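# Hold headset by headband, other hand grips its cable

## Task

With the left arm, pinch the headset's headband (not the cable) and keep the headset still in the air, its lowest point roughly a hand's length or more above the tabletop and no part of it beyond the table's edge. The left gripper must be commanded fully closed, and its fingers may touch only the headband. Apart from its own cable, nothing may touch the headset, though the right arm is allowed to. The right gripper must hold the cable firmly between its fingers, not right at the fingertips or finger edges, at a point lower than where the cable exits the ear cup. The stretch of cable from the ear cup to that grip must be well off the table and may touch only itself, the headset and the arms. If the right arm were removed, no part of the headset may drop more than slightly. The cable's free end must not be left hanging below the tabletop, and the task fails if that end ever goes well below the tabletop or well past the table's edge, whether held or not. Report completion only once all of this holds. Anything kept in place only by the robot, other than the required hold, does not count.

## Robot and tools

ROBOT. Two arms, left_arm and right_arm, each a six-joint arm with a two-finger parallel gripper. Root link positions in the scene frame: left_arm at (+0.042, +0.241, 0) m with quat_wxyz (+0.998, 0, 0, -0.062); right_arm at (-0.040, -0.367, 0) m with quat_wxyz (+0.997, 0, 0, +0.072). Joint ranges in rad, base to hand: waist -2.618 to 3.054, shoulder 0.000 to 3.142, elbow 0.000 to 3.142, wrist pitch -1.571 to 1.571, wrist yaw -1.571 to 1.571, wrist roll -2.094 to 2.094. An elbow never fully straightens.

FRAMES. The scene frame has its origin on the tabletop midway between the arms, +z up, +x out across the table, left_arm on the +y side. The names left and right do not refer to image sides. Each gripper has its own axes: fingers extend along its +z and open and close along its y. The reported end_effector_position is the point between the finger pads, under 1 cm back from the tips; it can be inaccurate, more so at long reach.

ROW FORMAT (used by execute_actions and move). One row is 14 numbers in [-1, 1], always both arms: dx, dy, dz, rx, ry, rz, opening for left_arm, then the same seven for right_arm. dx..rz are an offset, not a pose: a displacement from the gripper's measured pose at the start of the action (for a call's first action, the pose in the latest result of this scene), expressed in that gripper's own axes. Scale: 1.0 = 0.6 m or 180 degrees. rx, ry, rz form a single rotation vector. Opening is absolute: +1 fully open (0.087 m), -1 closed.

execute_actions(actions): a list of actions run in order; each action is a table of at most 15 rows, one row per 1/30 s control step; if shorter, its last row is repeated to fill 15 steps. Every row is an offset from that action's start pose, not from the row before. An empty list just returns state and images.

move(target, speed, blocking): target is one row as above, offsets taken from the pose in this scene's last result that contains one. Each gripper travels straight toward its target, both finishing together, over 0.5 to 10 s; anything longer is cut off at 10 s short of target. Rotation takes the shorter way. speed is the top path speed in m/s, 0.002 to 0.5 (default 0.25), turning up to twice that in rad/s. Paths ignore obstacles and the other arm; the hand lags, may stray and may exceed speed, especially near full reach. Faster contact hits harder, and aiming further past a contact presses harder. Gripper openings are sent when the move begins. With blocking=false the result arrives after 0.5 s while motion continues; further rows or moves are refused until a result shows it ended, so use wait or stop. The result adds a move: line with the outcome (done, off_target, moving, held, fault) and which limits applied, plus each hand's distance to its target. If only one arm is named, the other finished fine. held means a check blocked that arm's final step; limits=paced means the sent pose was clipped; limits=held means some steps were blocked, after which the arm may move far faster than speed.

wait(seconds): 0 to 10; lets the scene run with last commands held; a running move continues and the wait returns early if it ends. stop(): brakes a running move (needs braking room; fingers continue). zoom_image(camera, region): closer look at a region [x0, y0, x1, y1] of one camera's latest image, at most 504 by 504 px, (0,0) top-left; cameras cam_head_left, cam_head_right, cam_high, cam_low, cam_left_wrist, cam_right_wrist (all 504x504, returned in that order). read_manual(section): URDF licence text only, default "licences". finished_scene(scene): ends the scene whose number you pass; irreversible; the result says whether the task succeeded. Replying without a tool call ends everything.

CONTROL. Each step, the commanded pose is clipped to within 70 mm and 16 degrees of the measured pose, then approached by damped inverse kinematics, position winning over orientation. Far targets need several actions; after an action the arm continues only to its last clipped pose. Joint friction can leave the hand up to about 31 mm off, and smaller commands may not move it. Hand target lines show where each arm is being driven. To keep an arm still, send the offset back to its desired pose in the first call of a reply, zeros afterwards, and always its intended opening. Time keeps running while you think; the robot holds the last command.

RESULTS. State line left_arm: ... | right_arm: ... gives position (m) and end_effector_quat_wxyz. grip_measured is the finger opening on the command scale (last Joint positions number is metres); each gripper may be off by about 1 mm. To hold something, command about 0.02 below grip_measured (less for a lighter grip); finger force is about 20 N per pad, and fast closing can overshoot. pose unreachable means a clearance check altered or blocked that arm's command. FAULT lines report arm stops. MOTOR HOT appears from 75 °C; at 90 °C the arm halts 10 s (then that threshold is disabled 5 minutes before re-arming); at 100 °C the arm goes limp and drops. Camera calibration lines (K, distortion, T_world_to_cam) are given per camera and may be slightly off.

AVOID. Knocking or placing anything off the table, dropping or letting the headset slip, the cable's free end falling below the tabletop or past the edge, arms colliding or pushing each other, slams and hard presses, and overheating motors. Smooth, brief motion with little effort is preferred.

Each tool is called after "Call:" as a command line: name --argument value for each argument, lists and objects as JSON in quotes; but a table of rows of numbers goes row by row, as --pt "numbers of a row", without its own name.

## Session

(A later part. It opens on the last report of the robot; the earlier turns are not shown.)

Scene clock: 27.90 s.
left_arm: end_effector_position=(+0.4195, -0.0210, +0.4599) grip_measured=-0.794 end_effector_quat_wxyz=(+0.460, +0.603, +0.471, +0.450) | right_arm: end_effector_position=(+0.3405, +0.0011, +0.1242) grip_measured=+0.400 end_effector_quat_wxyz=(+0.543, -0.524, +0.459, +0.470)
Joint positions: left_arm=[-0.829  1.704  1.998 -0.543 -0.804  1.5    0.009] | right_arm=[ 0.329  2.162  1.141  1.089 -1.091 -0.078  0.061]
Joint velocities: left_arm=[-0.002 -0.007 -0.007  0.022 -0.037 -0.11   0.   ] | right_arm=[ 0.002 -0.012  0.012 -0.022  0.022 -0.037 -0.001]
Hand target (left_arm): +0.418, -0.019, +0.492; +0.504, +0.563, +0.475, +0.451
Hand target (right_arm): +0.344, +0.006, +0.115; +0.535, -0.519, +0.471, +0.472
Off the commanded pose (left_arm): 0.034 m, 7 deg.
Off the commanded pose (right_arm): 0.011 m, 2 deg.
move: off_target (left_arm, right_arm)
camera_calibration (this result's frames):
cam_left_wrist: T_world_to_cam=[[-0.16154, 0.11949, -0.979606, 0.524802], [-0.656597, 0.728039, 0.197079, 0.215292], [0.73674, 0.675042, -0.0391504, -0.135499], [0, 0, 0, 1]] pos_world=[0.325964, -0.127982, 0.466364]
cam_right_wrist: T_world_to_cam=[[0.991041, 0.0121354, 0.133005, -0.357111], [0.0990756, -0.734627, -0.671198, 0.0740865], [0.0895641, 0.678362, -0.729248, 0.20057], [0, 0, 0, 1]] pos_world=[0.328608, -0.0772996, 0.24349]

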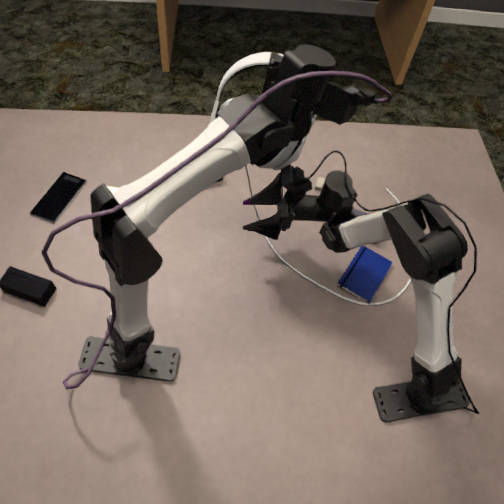

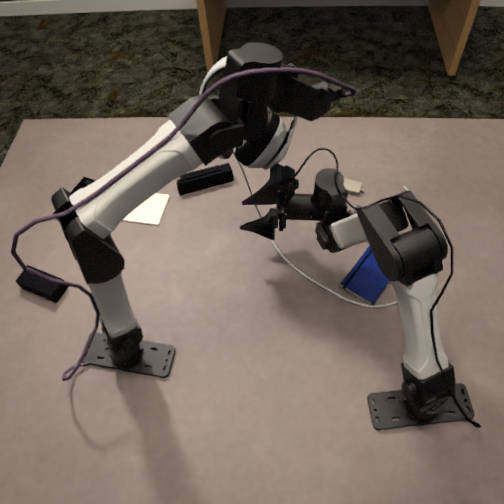

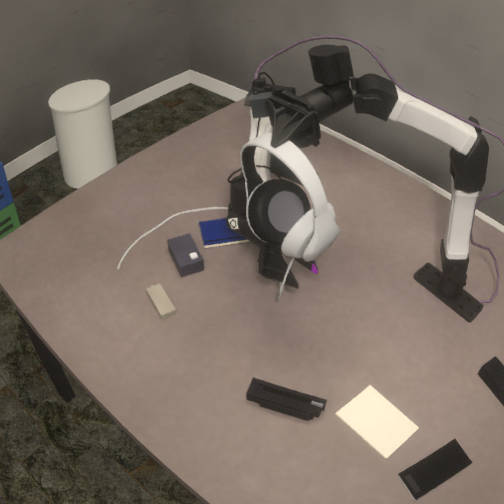

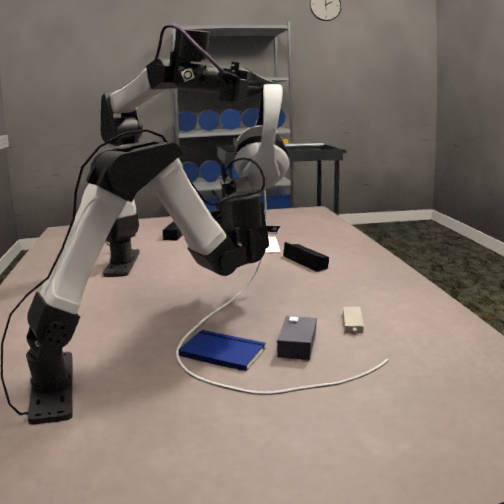

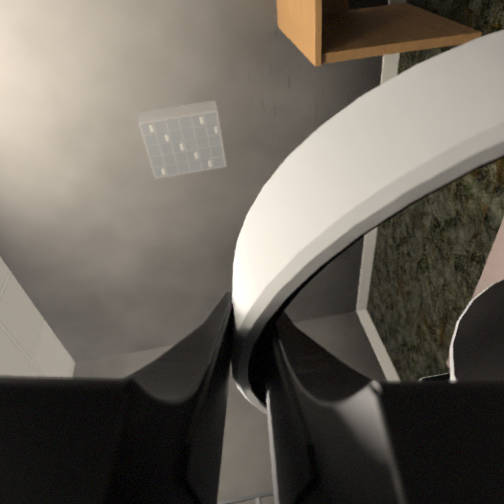

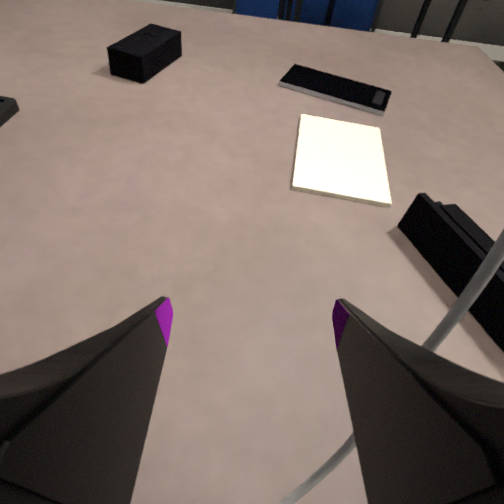

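Call:
move --target '[0,0.06,0,-0.04,0,-0.02,-1,0,0,-0.1,0,0,0,0.4]' --speed 0.15

Call:
move --target '[0,0.055,0,-0.035,0,-0.02,-1,0,-0.1,0,0,0,0,1]' --speed 0.15

Call:
move --target '[0,0.055,0,-0.035,0,-0.02,-1,0,0,0.08,0,0,0,1]' --speed 0.1

Scene clock: 29.00 s.
left_arm: end_effector_position=(+0.4221, -0.0251, +0.4725) grip_measured=-0.794 end_effector_quat_wxyz=(+0.482, +0.587, +0.465, +0.455) | right_arm: end_effector_position=(+0.3462, -0.0558, +0.1194) grip_measured=+0.400 end_effector_quat_wxyz=(+0.544, -0.522, +0.461, +0.468)
Joint positions: left_arm=[-0.829  1.707  1.998 -0.464 -0.8    1.533  0.009] | right_arm=[ 0.198  2.129  1.047  1.166 -1.215 -0.057  0.061]
Joint velocities: left_arm=[-0.007  0.066 -0.002 -0.007  0.037  0.007  0.001] | right_arm=[-0.022 -0.002  0.012 -0.022 -0.051 -0.022 -0.001]
Hand target (left_arm): +0.423, -0.024, +0.494; +0.510, +0.558, +0.463, +0.463
Hand target (right_arm): +0.340, -0.059, +0.122; +0.543, -0.523, +0.459, +0.471
Off the commanded pose (left_arm): 0.023 m, 5 deg.
Off the commanded pose (right_arm): 0.007 m, 0 deg.
move: off_target (left_arm)
camera_calibration (this result's frames):
cam_left_wrist: T_world_to_cam=[[-0.113688, 0.0912733, -0.989315, 0.52174], [-0.658766, 0.738471, 0.143833, 0.243876], [0.743709, 0.668079, -0.0238273, -0.144502], [0, 0, 0, 1]] pos_world=[0.32744, -0.131178, 0.477644]
cam_right_wrist: T_world_to_cam=[[0.991308, 0.00506484, 0.131467, -0.361725], [0.0926408, -0.736398, -0.670176, 0.0305728], [0.0934174, 0.67653, -0.730466, 0.23391], [0, 0, 0, 1]] pos_world=[0.333897, -0.133901, 0.238907]

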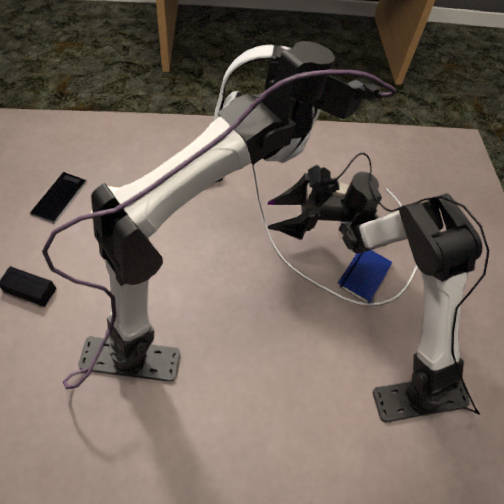

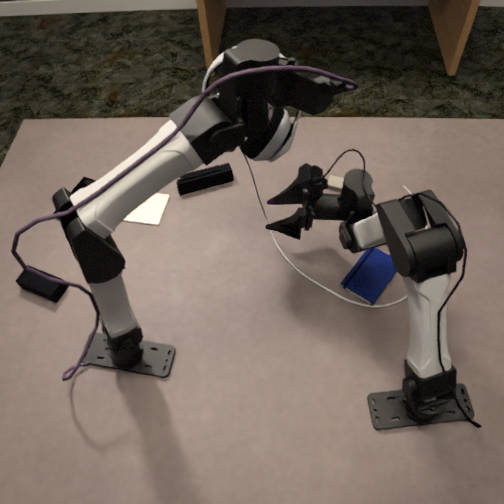

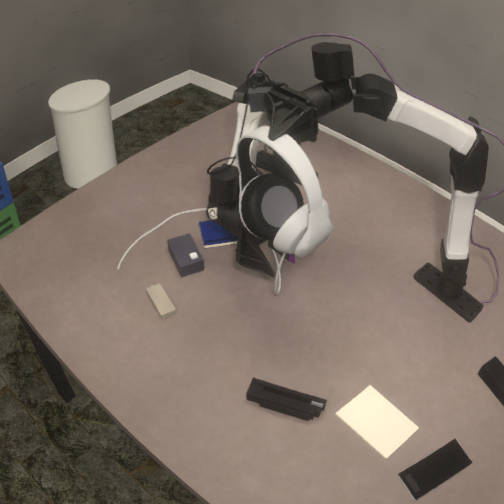

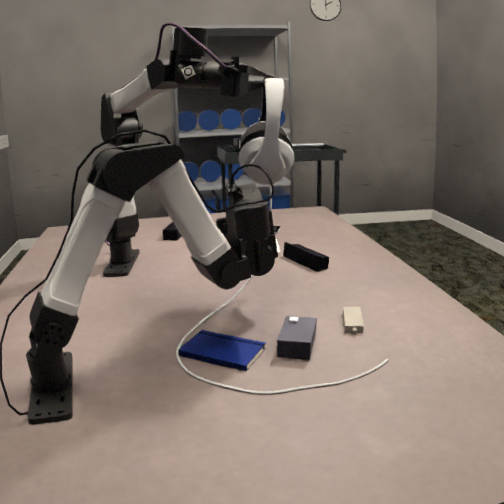

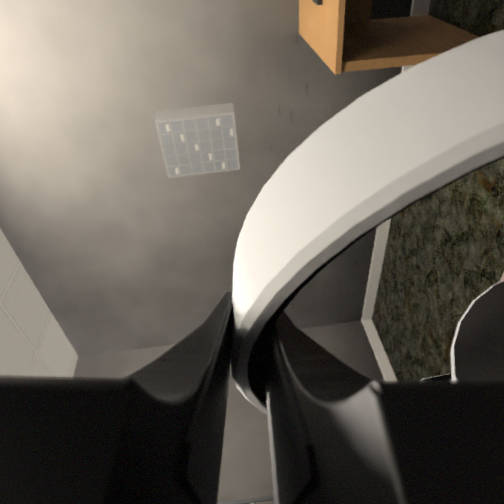

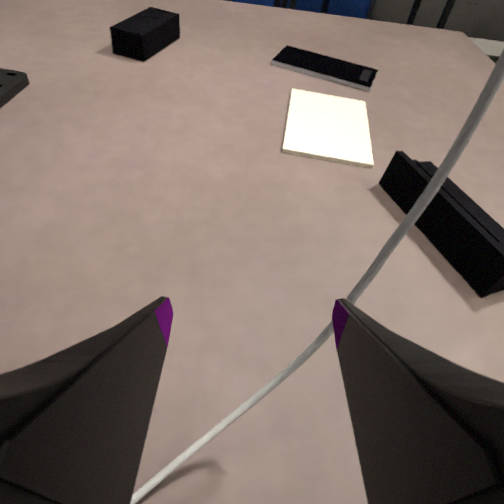

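Scene clock: 30.00 s.
left_arm: end_effector_position=(+0.4239, -0.0284, +0.4787) grip_measured=-0.794 end_effector_quat_wxyz=(+0.495, +0.578, +0.461, +0.457) | right_arm: end_effector_position=(+0.4014, -0.0560, +0.1352) grip_measured=+0.993 end_effector_quat_wxyz=(+0.552, -0.524, +0.454, +0.463)
Joint positions: left_arm=[-0.829  1.712  1.998 -0.418 -0.795  1.549  0.009] | right_arm=[ 0.157  2.242  1.313  1.055 -1.251 -0.039  0.087]
Joint velocities: left_arm=[ 0.002 -0.012 -0.017 -0.037 -0.007 -0.081  0.   ] | right_arm=[-0.007 -0.007 -0.002 -0.066 -0.037  0.037 -0.   ]
Hand target (left_arm): +0.424, -0.027, +0.504; +0.527, +0.545, +0.459, +0.463
Hand target (right_arm): +0.405, -0.057, +0.127; +0.544, -0.522, +0.461, +0.468
Off the commanded pose (left_arm): 0.026 m, 5 deg.
Off the commanded pose (right_arm): 0.009 m, 1 deg.
move: off_target (left_arm)
camera_calibration (this result's frames):
cam_left_wrist: T_world_to_cam=[[-0.0875002, 0.0735468, -0.993446, 0.518777], [-0.65719, 0.745198, 0.113052, 0.26086], [0.748628, 0.662775, -0.0168707, -0.149056], [0, 0, 0, 1]] pos_world=[0.328416, -0.133756, 0.483372]
cam_right_wrist: T_world_to_cam=[[0.988019, -0.000842277, 0.154328, -0.420633], [0.104843, -0.730149, -0.675197, 0.0320364], [0.113251, 0.683288, -0.721313, 0.231608], [0, 0, 0, 1]] pos_world=[0.386005, -0.135218, 0.253608]

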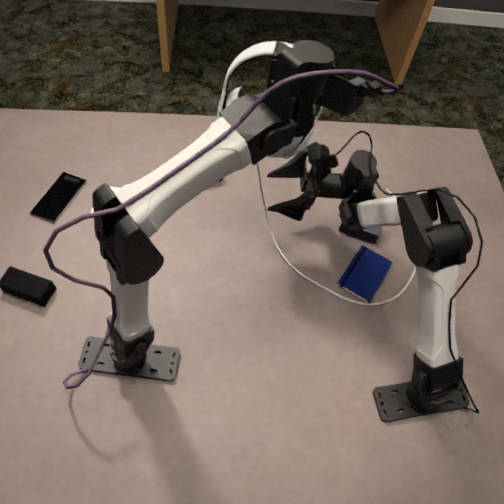

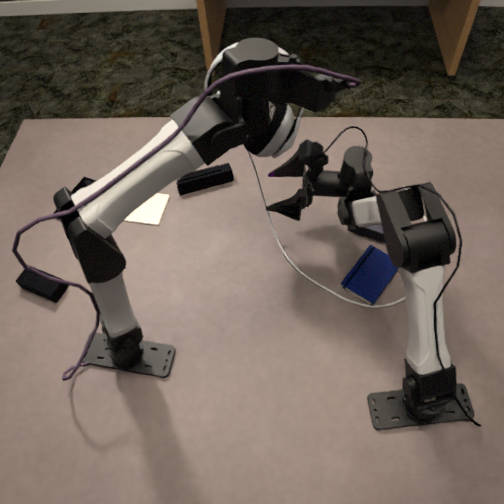

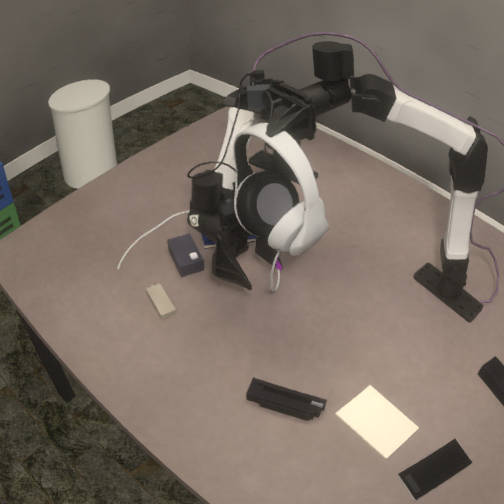

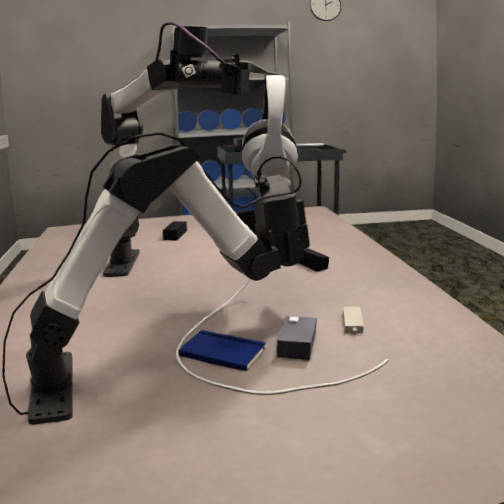

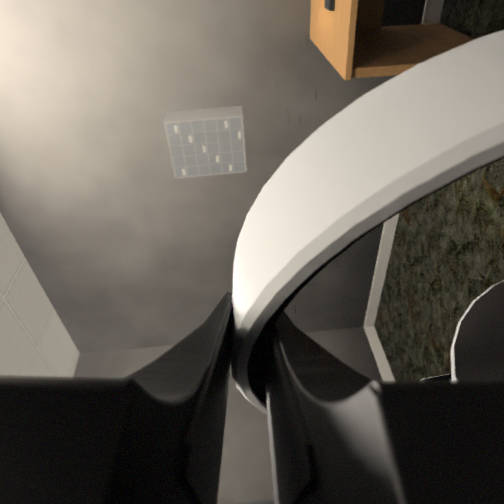

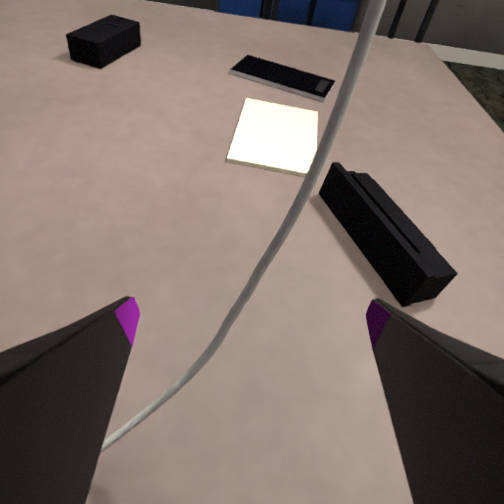

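Scene clock: 31.13 s.
left_arm: end_effector_position=(+0.4243, -0.0272, +0.4866) grip_measured=-0.798 end_effector_quat_wxyz=(+0.500, +0.569, +0.456, +0.467) | right_arm: end_effector_position=(+0.4009, -0.0154, +0.1453) grip_measured=+0.993 end_effector_quat_wxyz=(+0.559, -0.524, +0.449, +0.460)
Joint positions: left_arm=[-0.829  1.712  1.998 -0.379 -0.806  1.579  0.009] | right_arm=[ 0.242  2.256  1.385  0.993 -1.163 -0.064  0.087]
Joint velocities: left_arm=[ 0.002 -0.027  0.002 -0.037  0.007 -0.022 -0.001] | right_arm=[ 0.002 -0.007  0.012 -0.051 -0.051 -0.051 -0.   ]
Hand target (left_arm): +0.424, -0.029, +0.510; +0.539, +0.536, +0.454, +0.465
Hand target (right_arm): +0.402, -0.008, +0.137; +0.553, -0.524, +0.454, +0.463
Off the commanded pose (left_arm): 0.025 m, 6 deg.
Off the commanded pose (right_arm): 0.011 m, 1 deg.
move: off_target (left_arm, right_arm)
camera_calibration (this result's frames):
cam_left_wrist: T_world_to_cam=[[-0.0601037, 0.0709743, -0.995666, 0.515965], [-0.666251, 0.739911, 0.0929618, 0.272784], [0.743301, 0.668951, 0.00281535, -0.157143], [0, 0, 0, 1]] pos_world=[0.329558, -0.133335, 0.488812]
cam_right_wrist: T_world_to_cam=[[0.985394, -0.00630881, 0.170174, -0.422959], [0.112661, -0.725208, -0.67925, 0.066042], [0.127697, 0.688501, -0.713905, 0.204389], [0, 0, 0, 1]] pos_world=[0.383241, -0.0954962, 0.26275]

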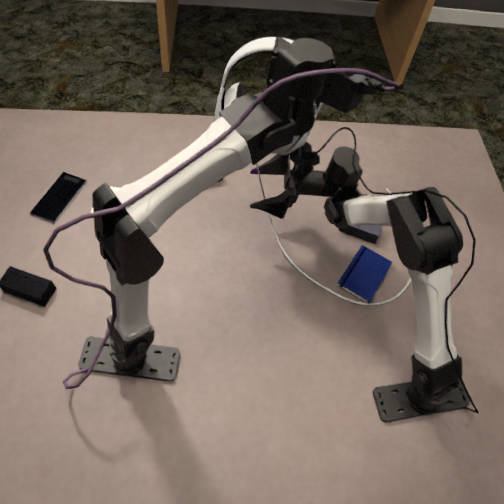

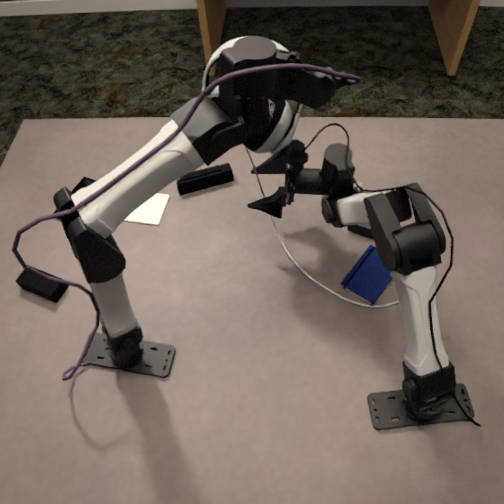

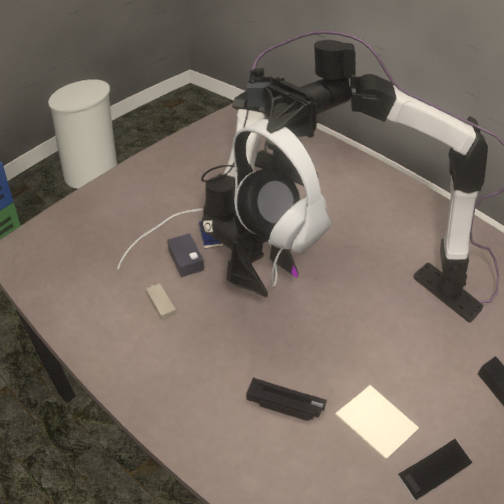

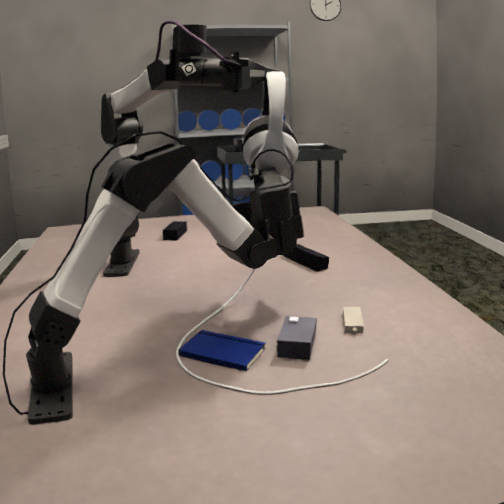

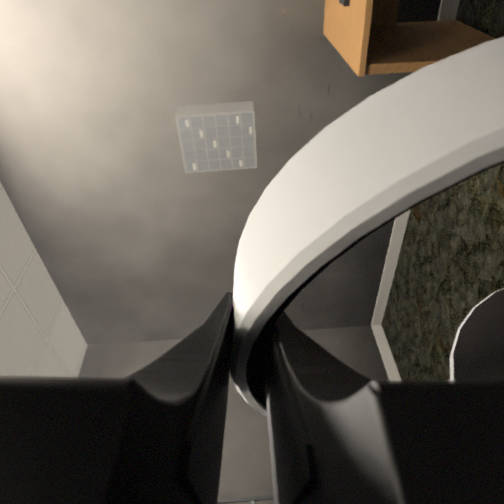

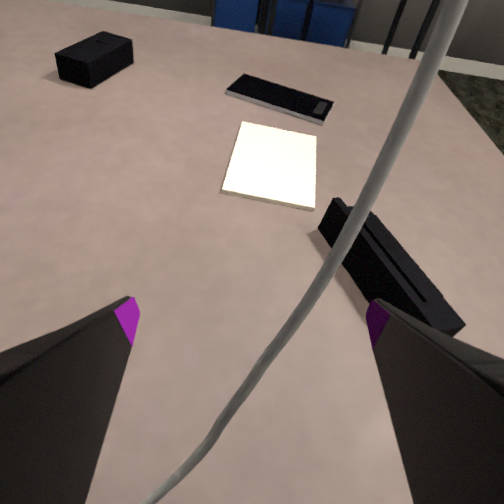

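Call:
move --target '[0,0.045,0,-0.03,0,-0.02,-1,0.05,0,0,0,0,0,-0.7]' --speed 0.1

Scene clock: 32.13 s.
left_arm: end_effector_position=(+0.4244, -0.0274, +0.4908) grip_measured=-0.798 end_effector_quat_wxyz=(+0.509, +0.560, +0.458, +0.466) | right_arm: end_effector_position=(+0.4033, -0.0144, +0.1228) grip_measured=-0.700 end_effector_quat_wxyz=(+0.559, -0.524, +0.450, +0.460)
Joint positions: left_arm=[-0.829  1.712  1.998 -0.353 -0.807  1.579  0.009] | right_arm=[ 0.242  2.316  1.385  1.05  -1.162 -0.064  0.013]
Joint velocities: left_arm=[ 0.017 -0.007  0.002 -0.007  0.022 -0.066  0.001] | right_arm=[-0.022  0.002  0.007  0.051 -0.022  0.051  0.   ]
Hand target (left_arm): +0.424, -0.028, +0.512; +0.540, +0.531, +0.453, +0.470
Hand target (right_arm): +0.406, -0.014, +0.116; +0.559, -0.524, +0.449, +0.460
Off the commanded pose (left_arm): 0.023 m, 5 deg.
Off the commanded pose (right_arm): 0.008 m, 0 deg.
move: off_target (left_arm)
camera_calibration (this result's frames):
cam_left_wrist: T_world_to_cam=[[-0.0454869, 0.0509057, -0.997667, 0.514373], [-0.667985, 0.741037, 0.0682669, 0.285496], [0.742784, 0.669531, 0.000296749, -0.155728], [0, 0, 0, 1]] pos_world=[0.329776, -0.133482, 0.493729]
cam_right_wrist: T_world_to_cam=[[0.985753, -0.00654364, 0.168073, -0.421443], [0.110935, -0.725806, -0.678895, 0.0518395], [0.126431, 0.687868, -0.71474, 0.187959], [0, 0, 0, 1]] pos_world=[0.385925, -0.0944235, 0.240369]

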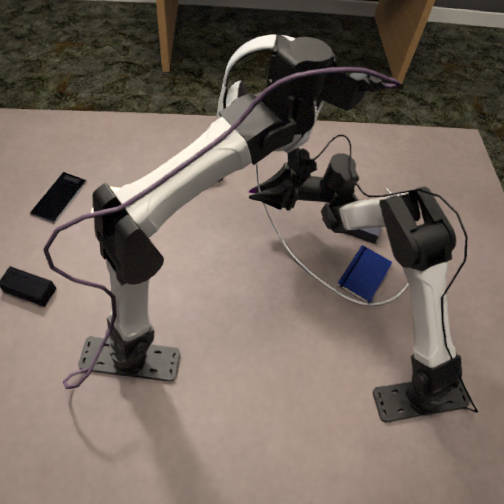

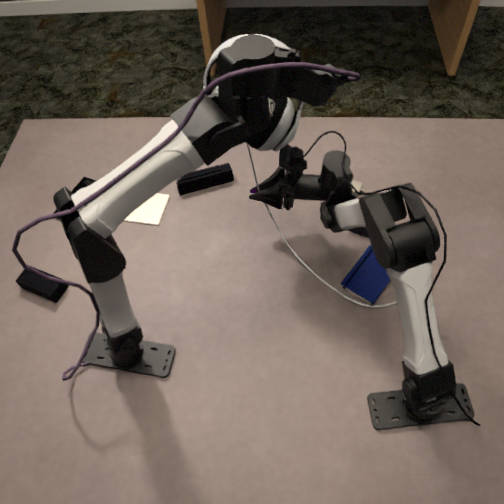

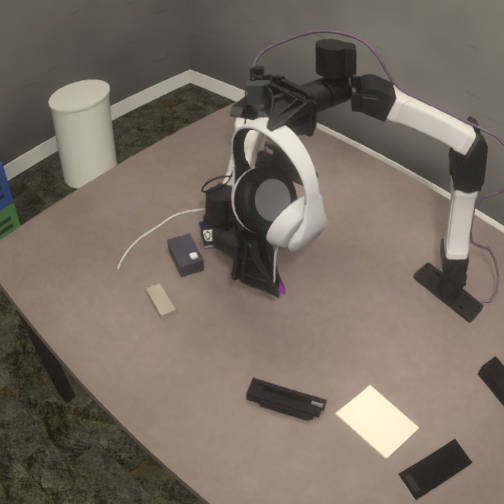

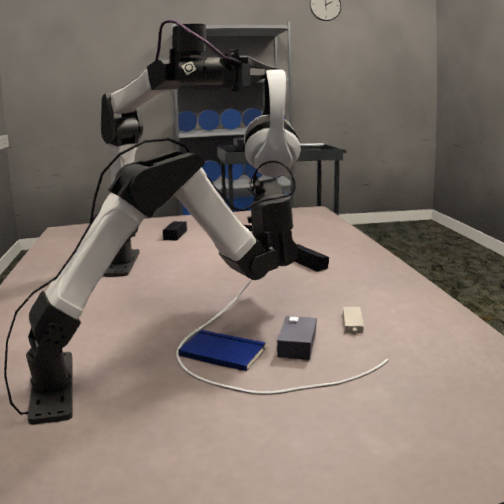

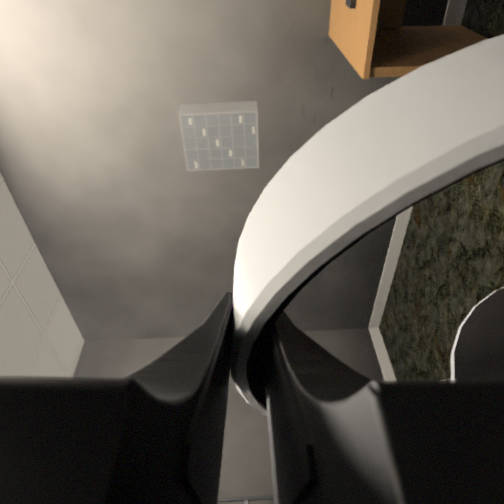

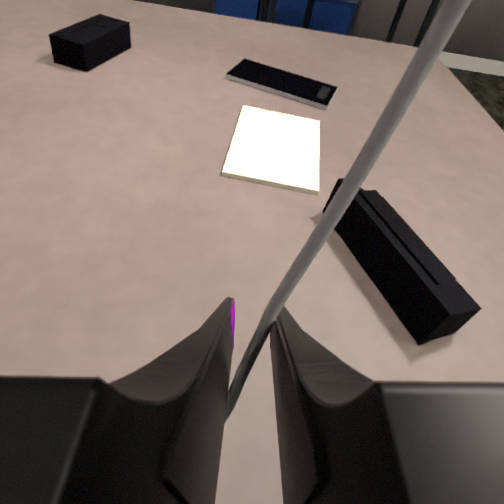

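Call:
move --target '[0,0.04,0,-0.025,0,-0.015,-1,0,0,0,0,0,0,-1]' --speed 0.1

Scene clock: 32.93 s.
left_arm: end_effector_position=(+0.4244, -0.0273, +0.4905) grip_measured=-0.797 end_effector_quat_wxyz=(+0.509, +0.561, +0.458, +0.466) | right_arm: end_effector_position=(+0.4034, -0.0144, +0.1230) grip_measured=-0.956 end_effector_quat_wxyz=(+0.559, -0.524, +0.449, +0.460)
Joint positions: left_arm=[-0.829  1.712  1.998 -0.355 -0.807  1.578  0.009] | right_arm=[ 0.242  2.316  1.385  1.051 -1.162 -0.064  0.002]
Joint velocities: left_arm=[ 0.002  0.007 -0.017  0.022 -0.037  0.007 -0.001] | right_arm=[ 0.002  0.002  0.012  0.007 -0.007  0.022 -0.001]
Hand target (left_arm): +0.424, -0.027, +0.513; +0.540, +0.530, +0.454, +0.471
Hand target (right_arm): +0.403, -0.014, +0.123; +0.559, -0.524, +0.450, +0.460
Off the commanded pose (left_arm): 0.024 m, 5 deg.
Off the commanded pose (right_arm): 0.000 m, 0 deg.
move: off_target (left_arm)
camera_calibration (this result's frames):
cam_left_wrist: T_world_to_cam=[[-0.0467574, 0.0513246, -0.997587, 0.514521], [-0.667937, 0.740972, 0.0694286, 0.284904], [0.742747, 0.669572, -0.000364314, -0.15539], [0, 0, 0, 1]] pos_world=[0.329772, -0.133469, 0.493443]
cam_right_wrist: T_world_to_cam=[[0.985514, -0.0066405, 0.169462, -0.421591], [0.111895, -0.725417, -0.679154, 0.0516514], [0.127441, 0.688278, -0.714166, 0.187637], [0, 0, 0, 1]] pos_world=[0.385792, -0.0944773, 0.240527]

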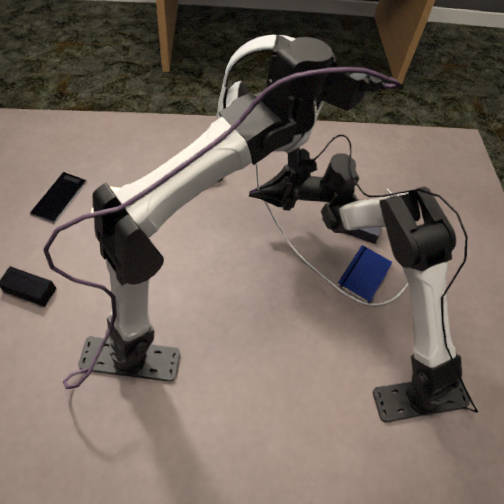

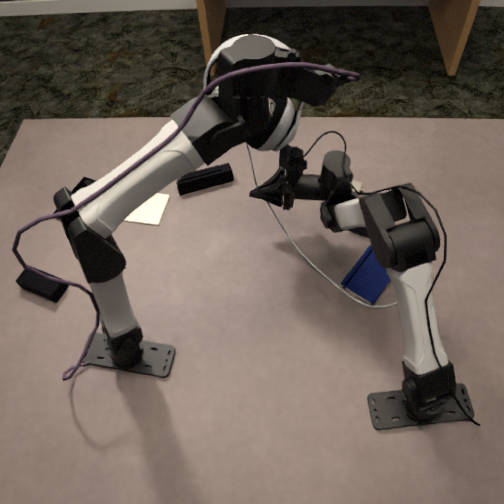

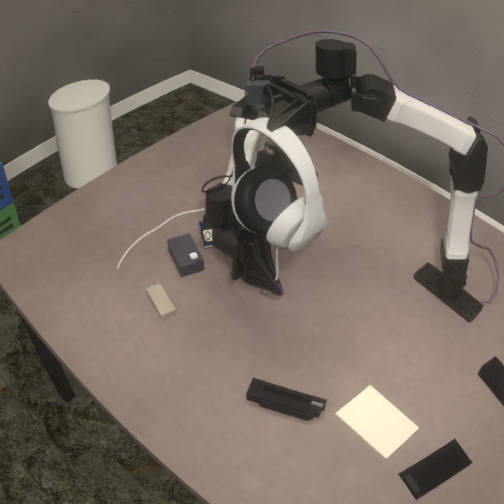

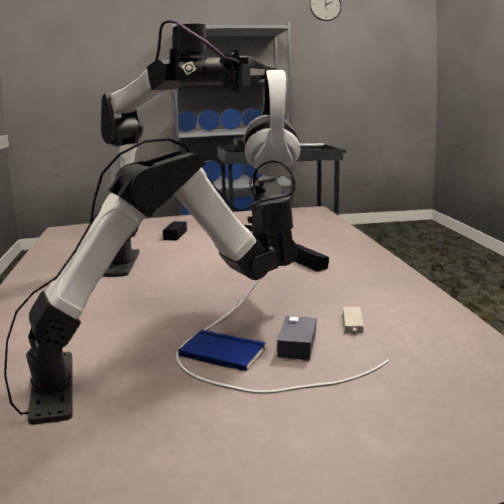

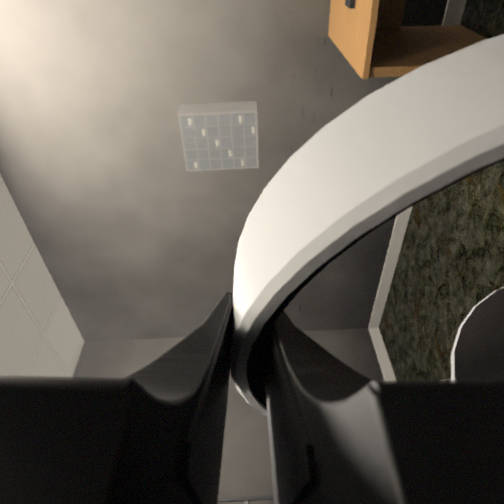

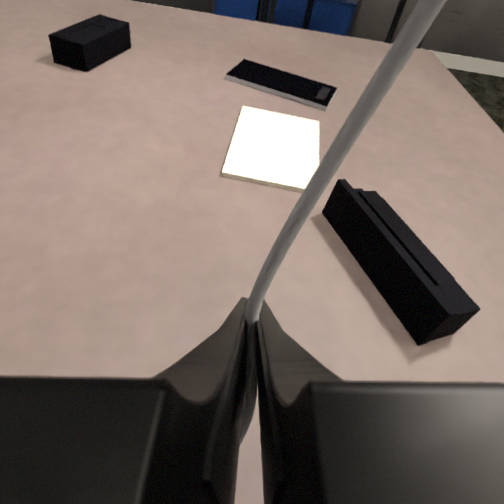

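Gripped mid-finger.

Call:
finished_scene --scene 1

The scene is finished: the task was done.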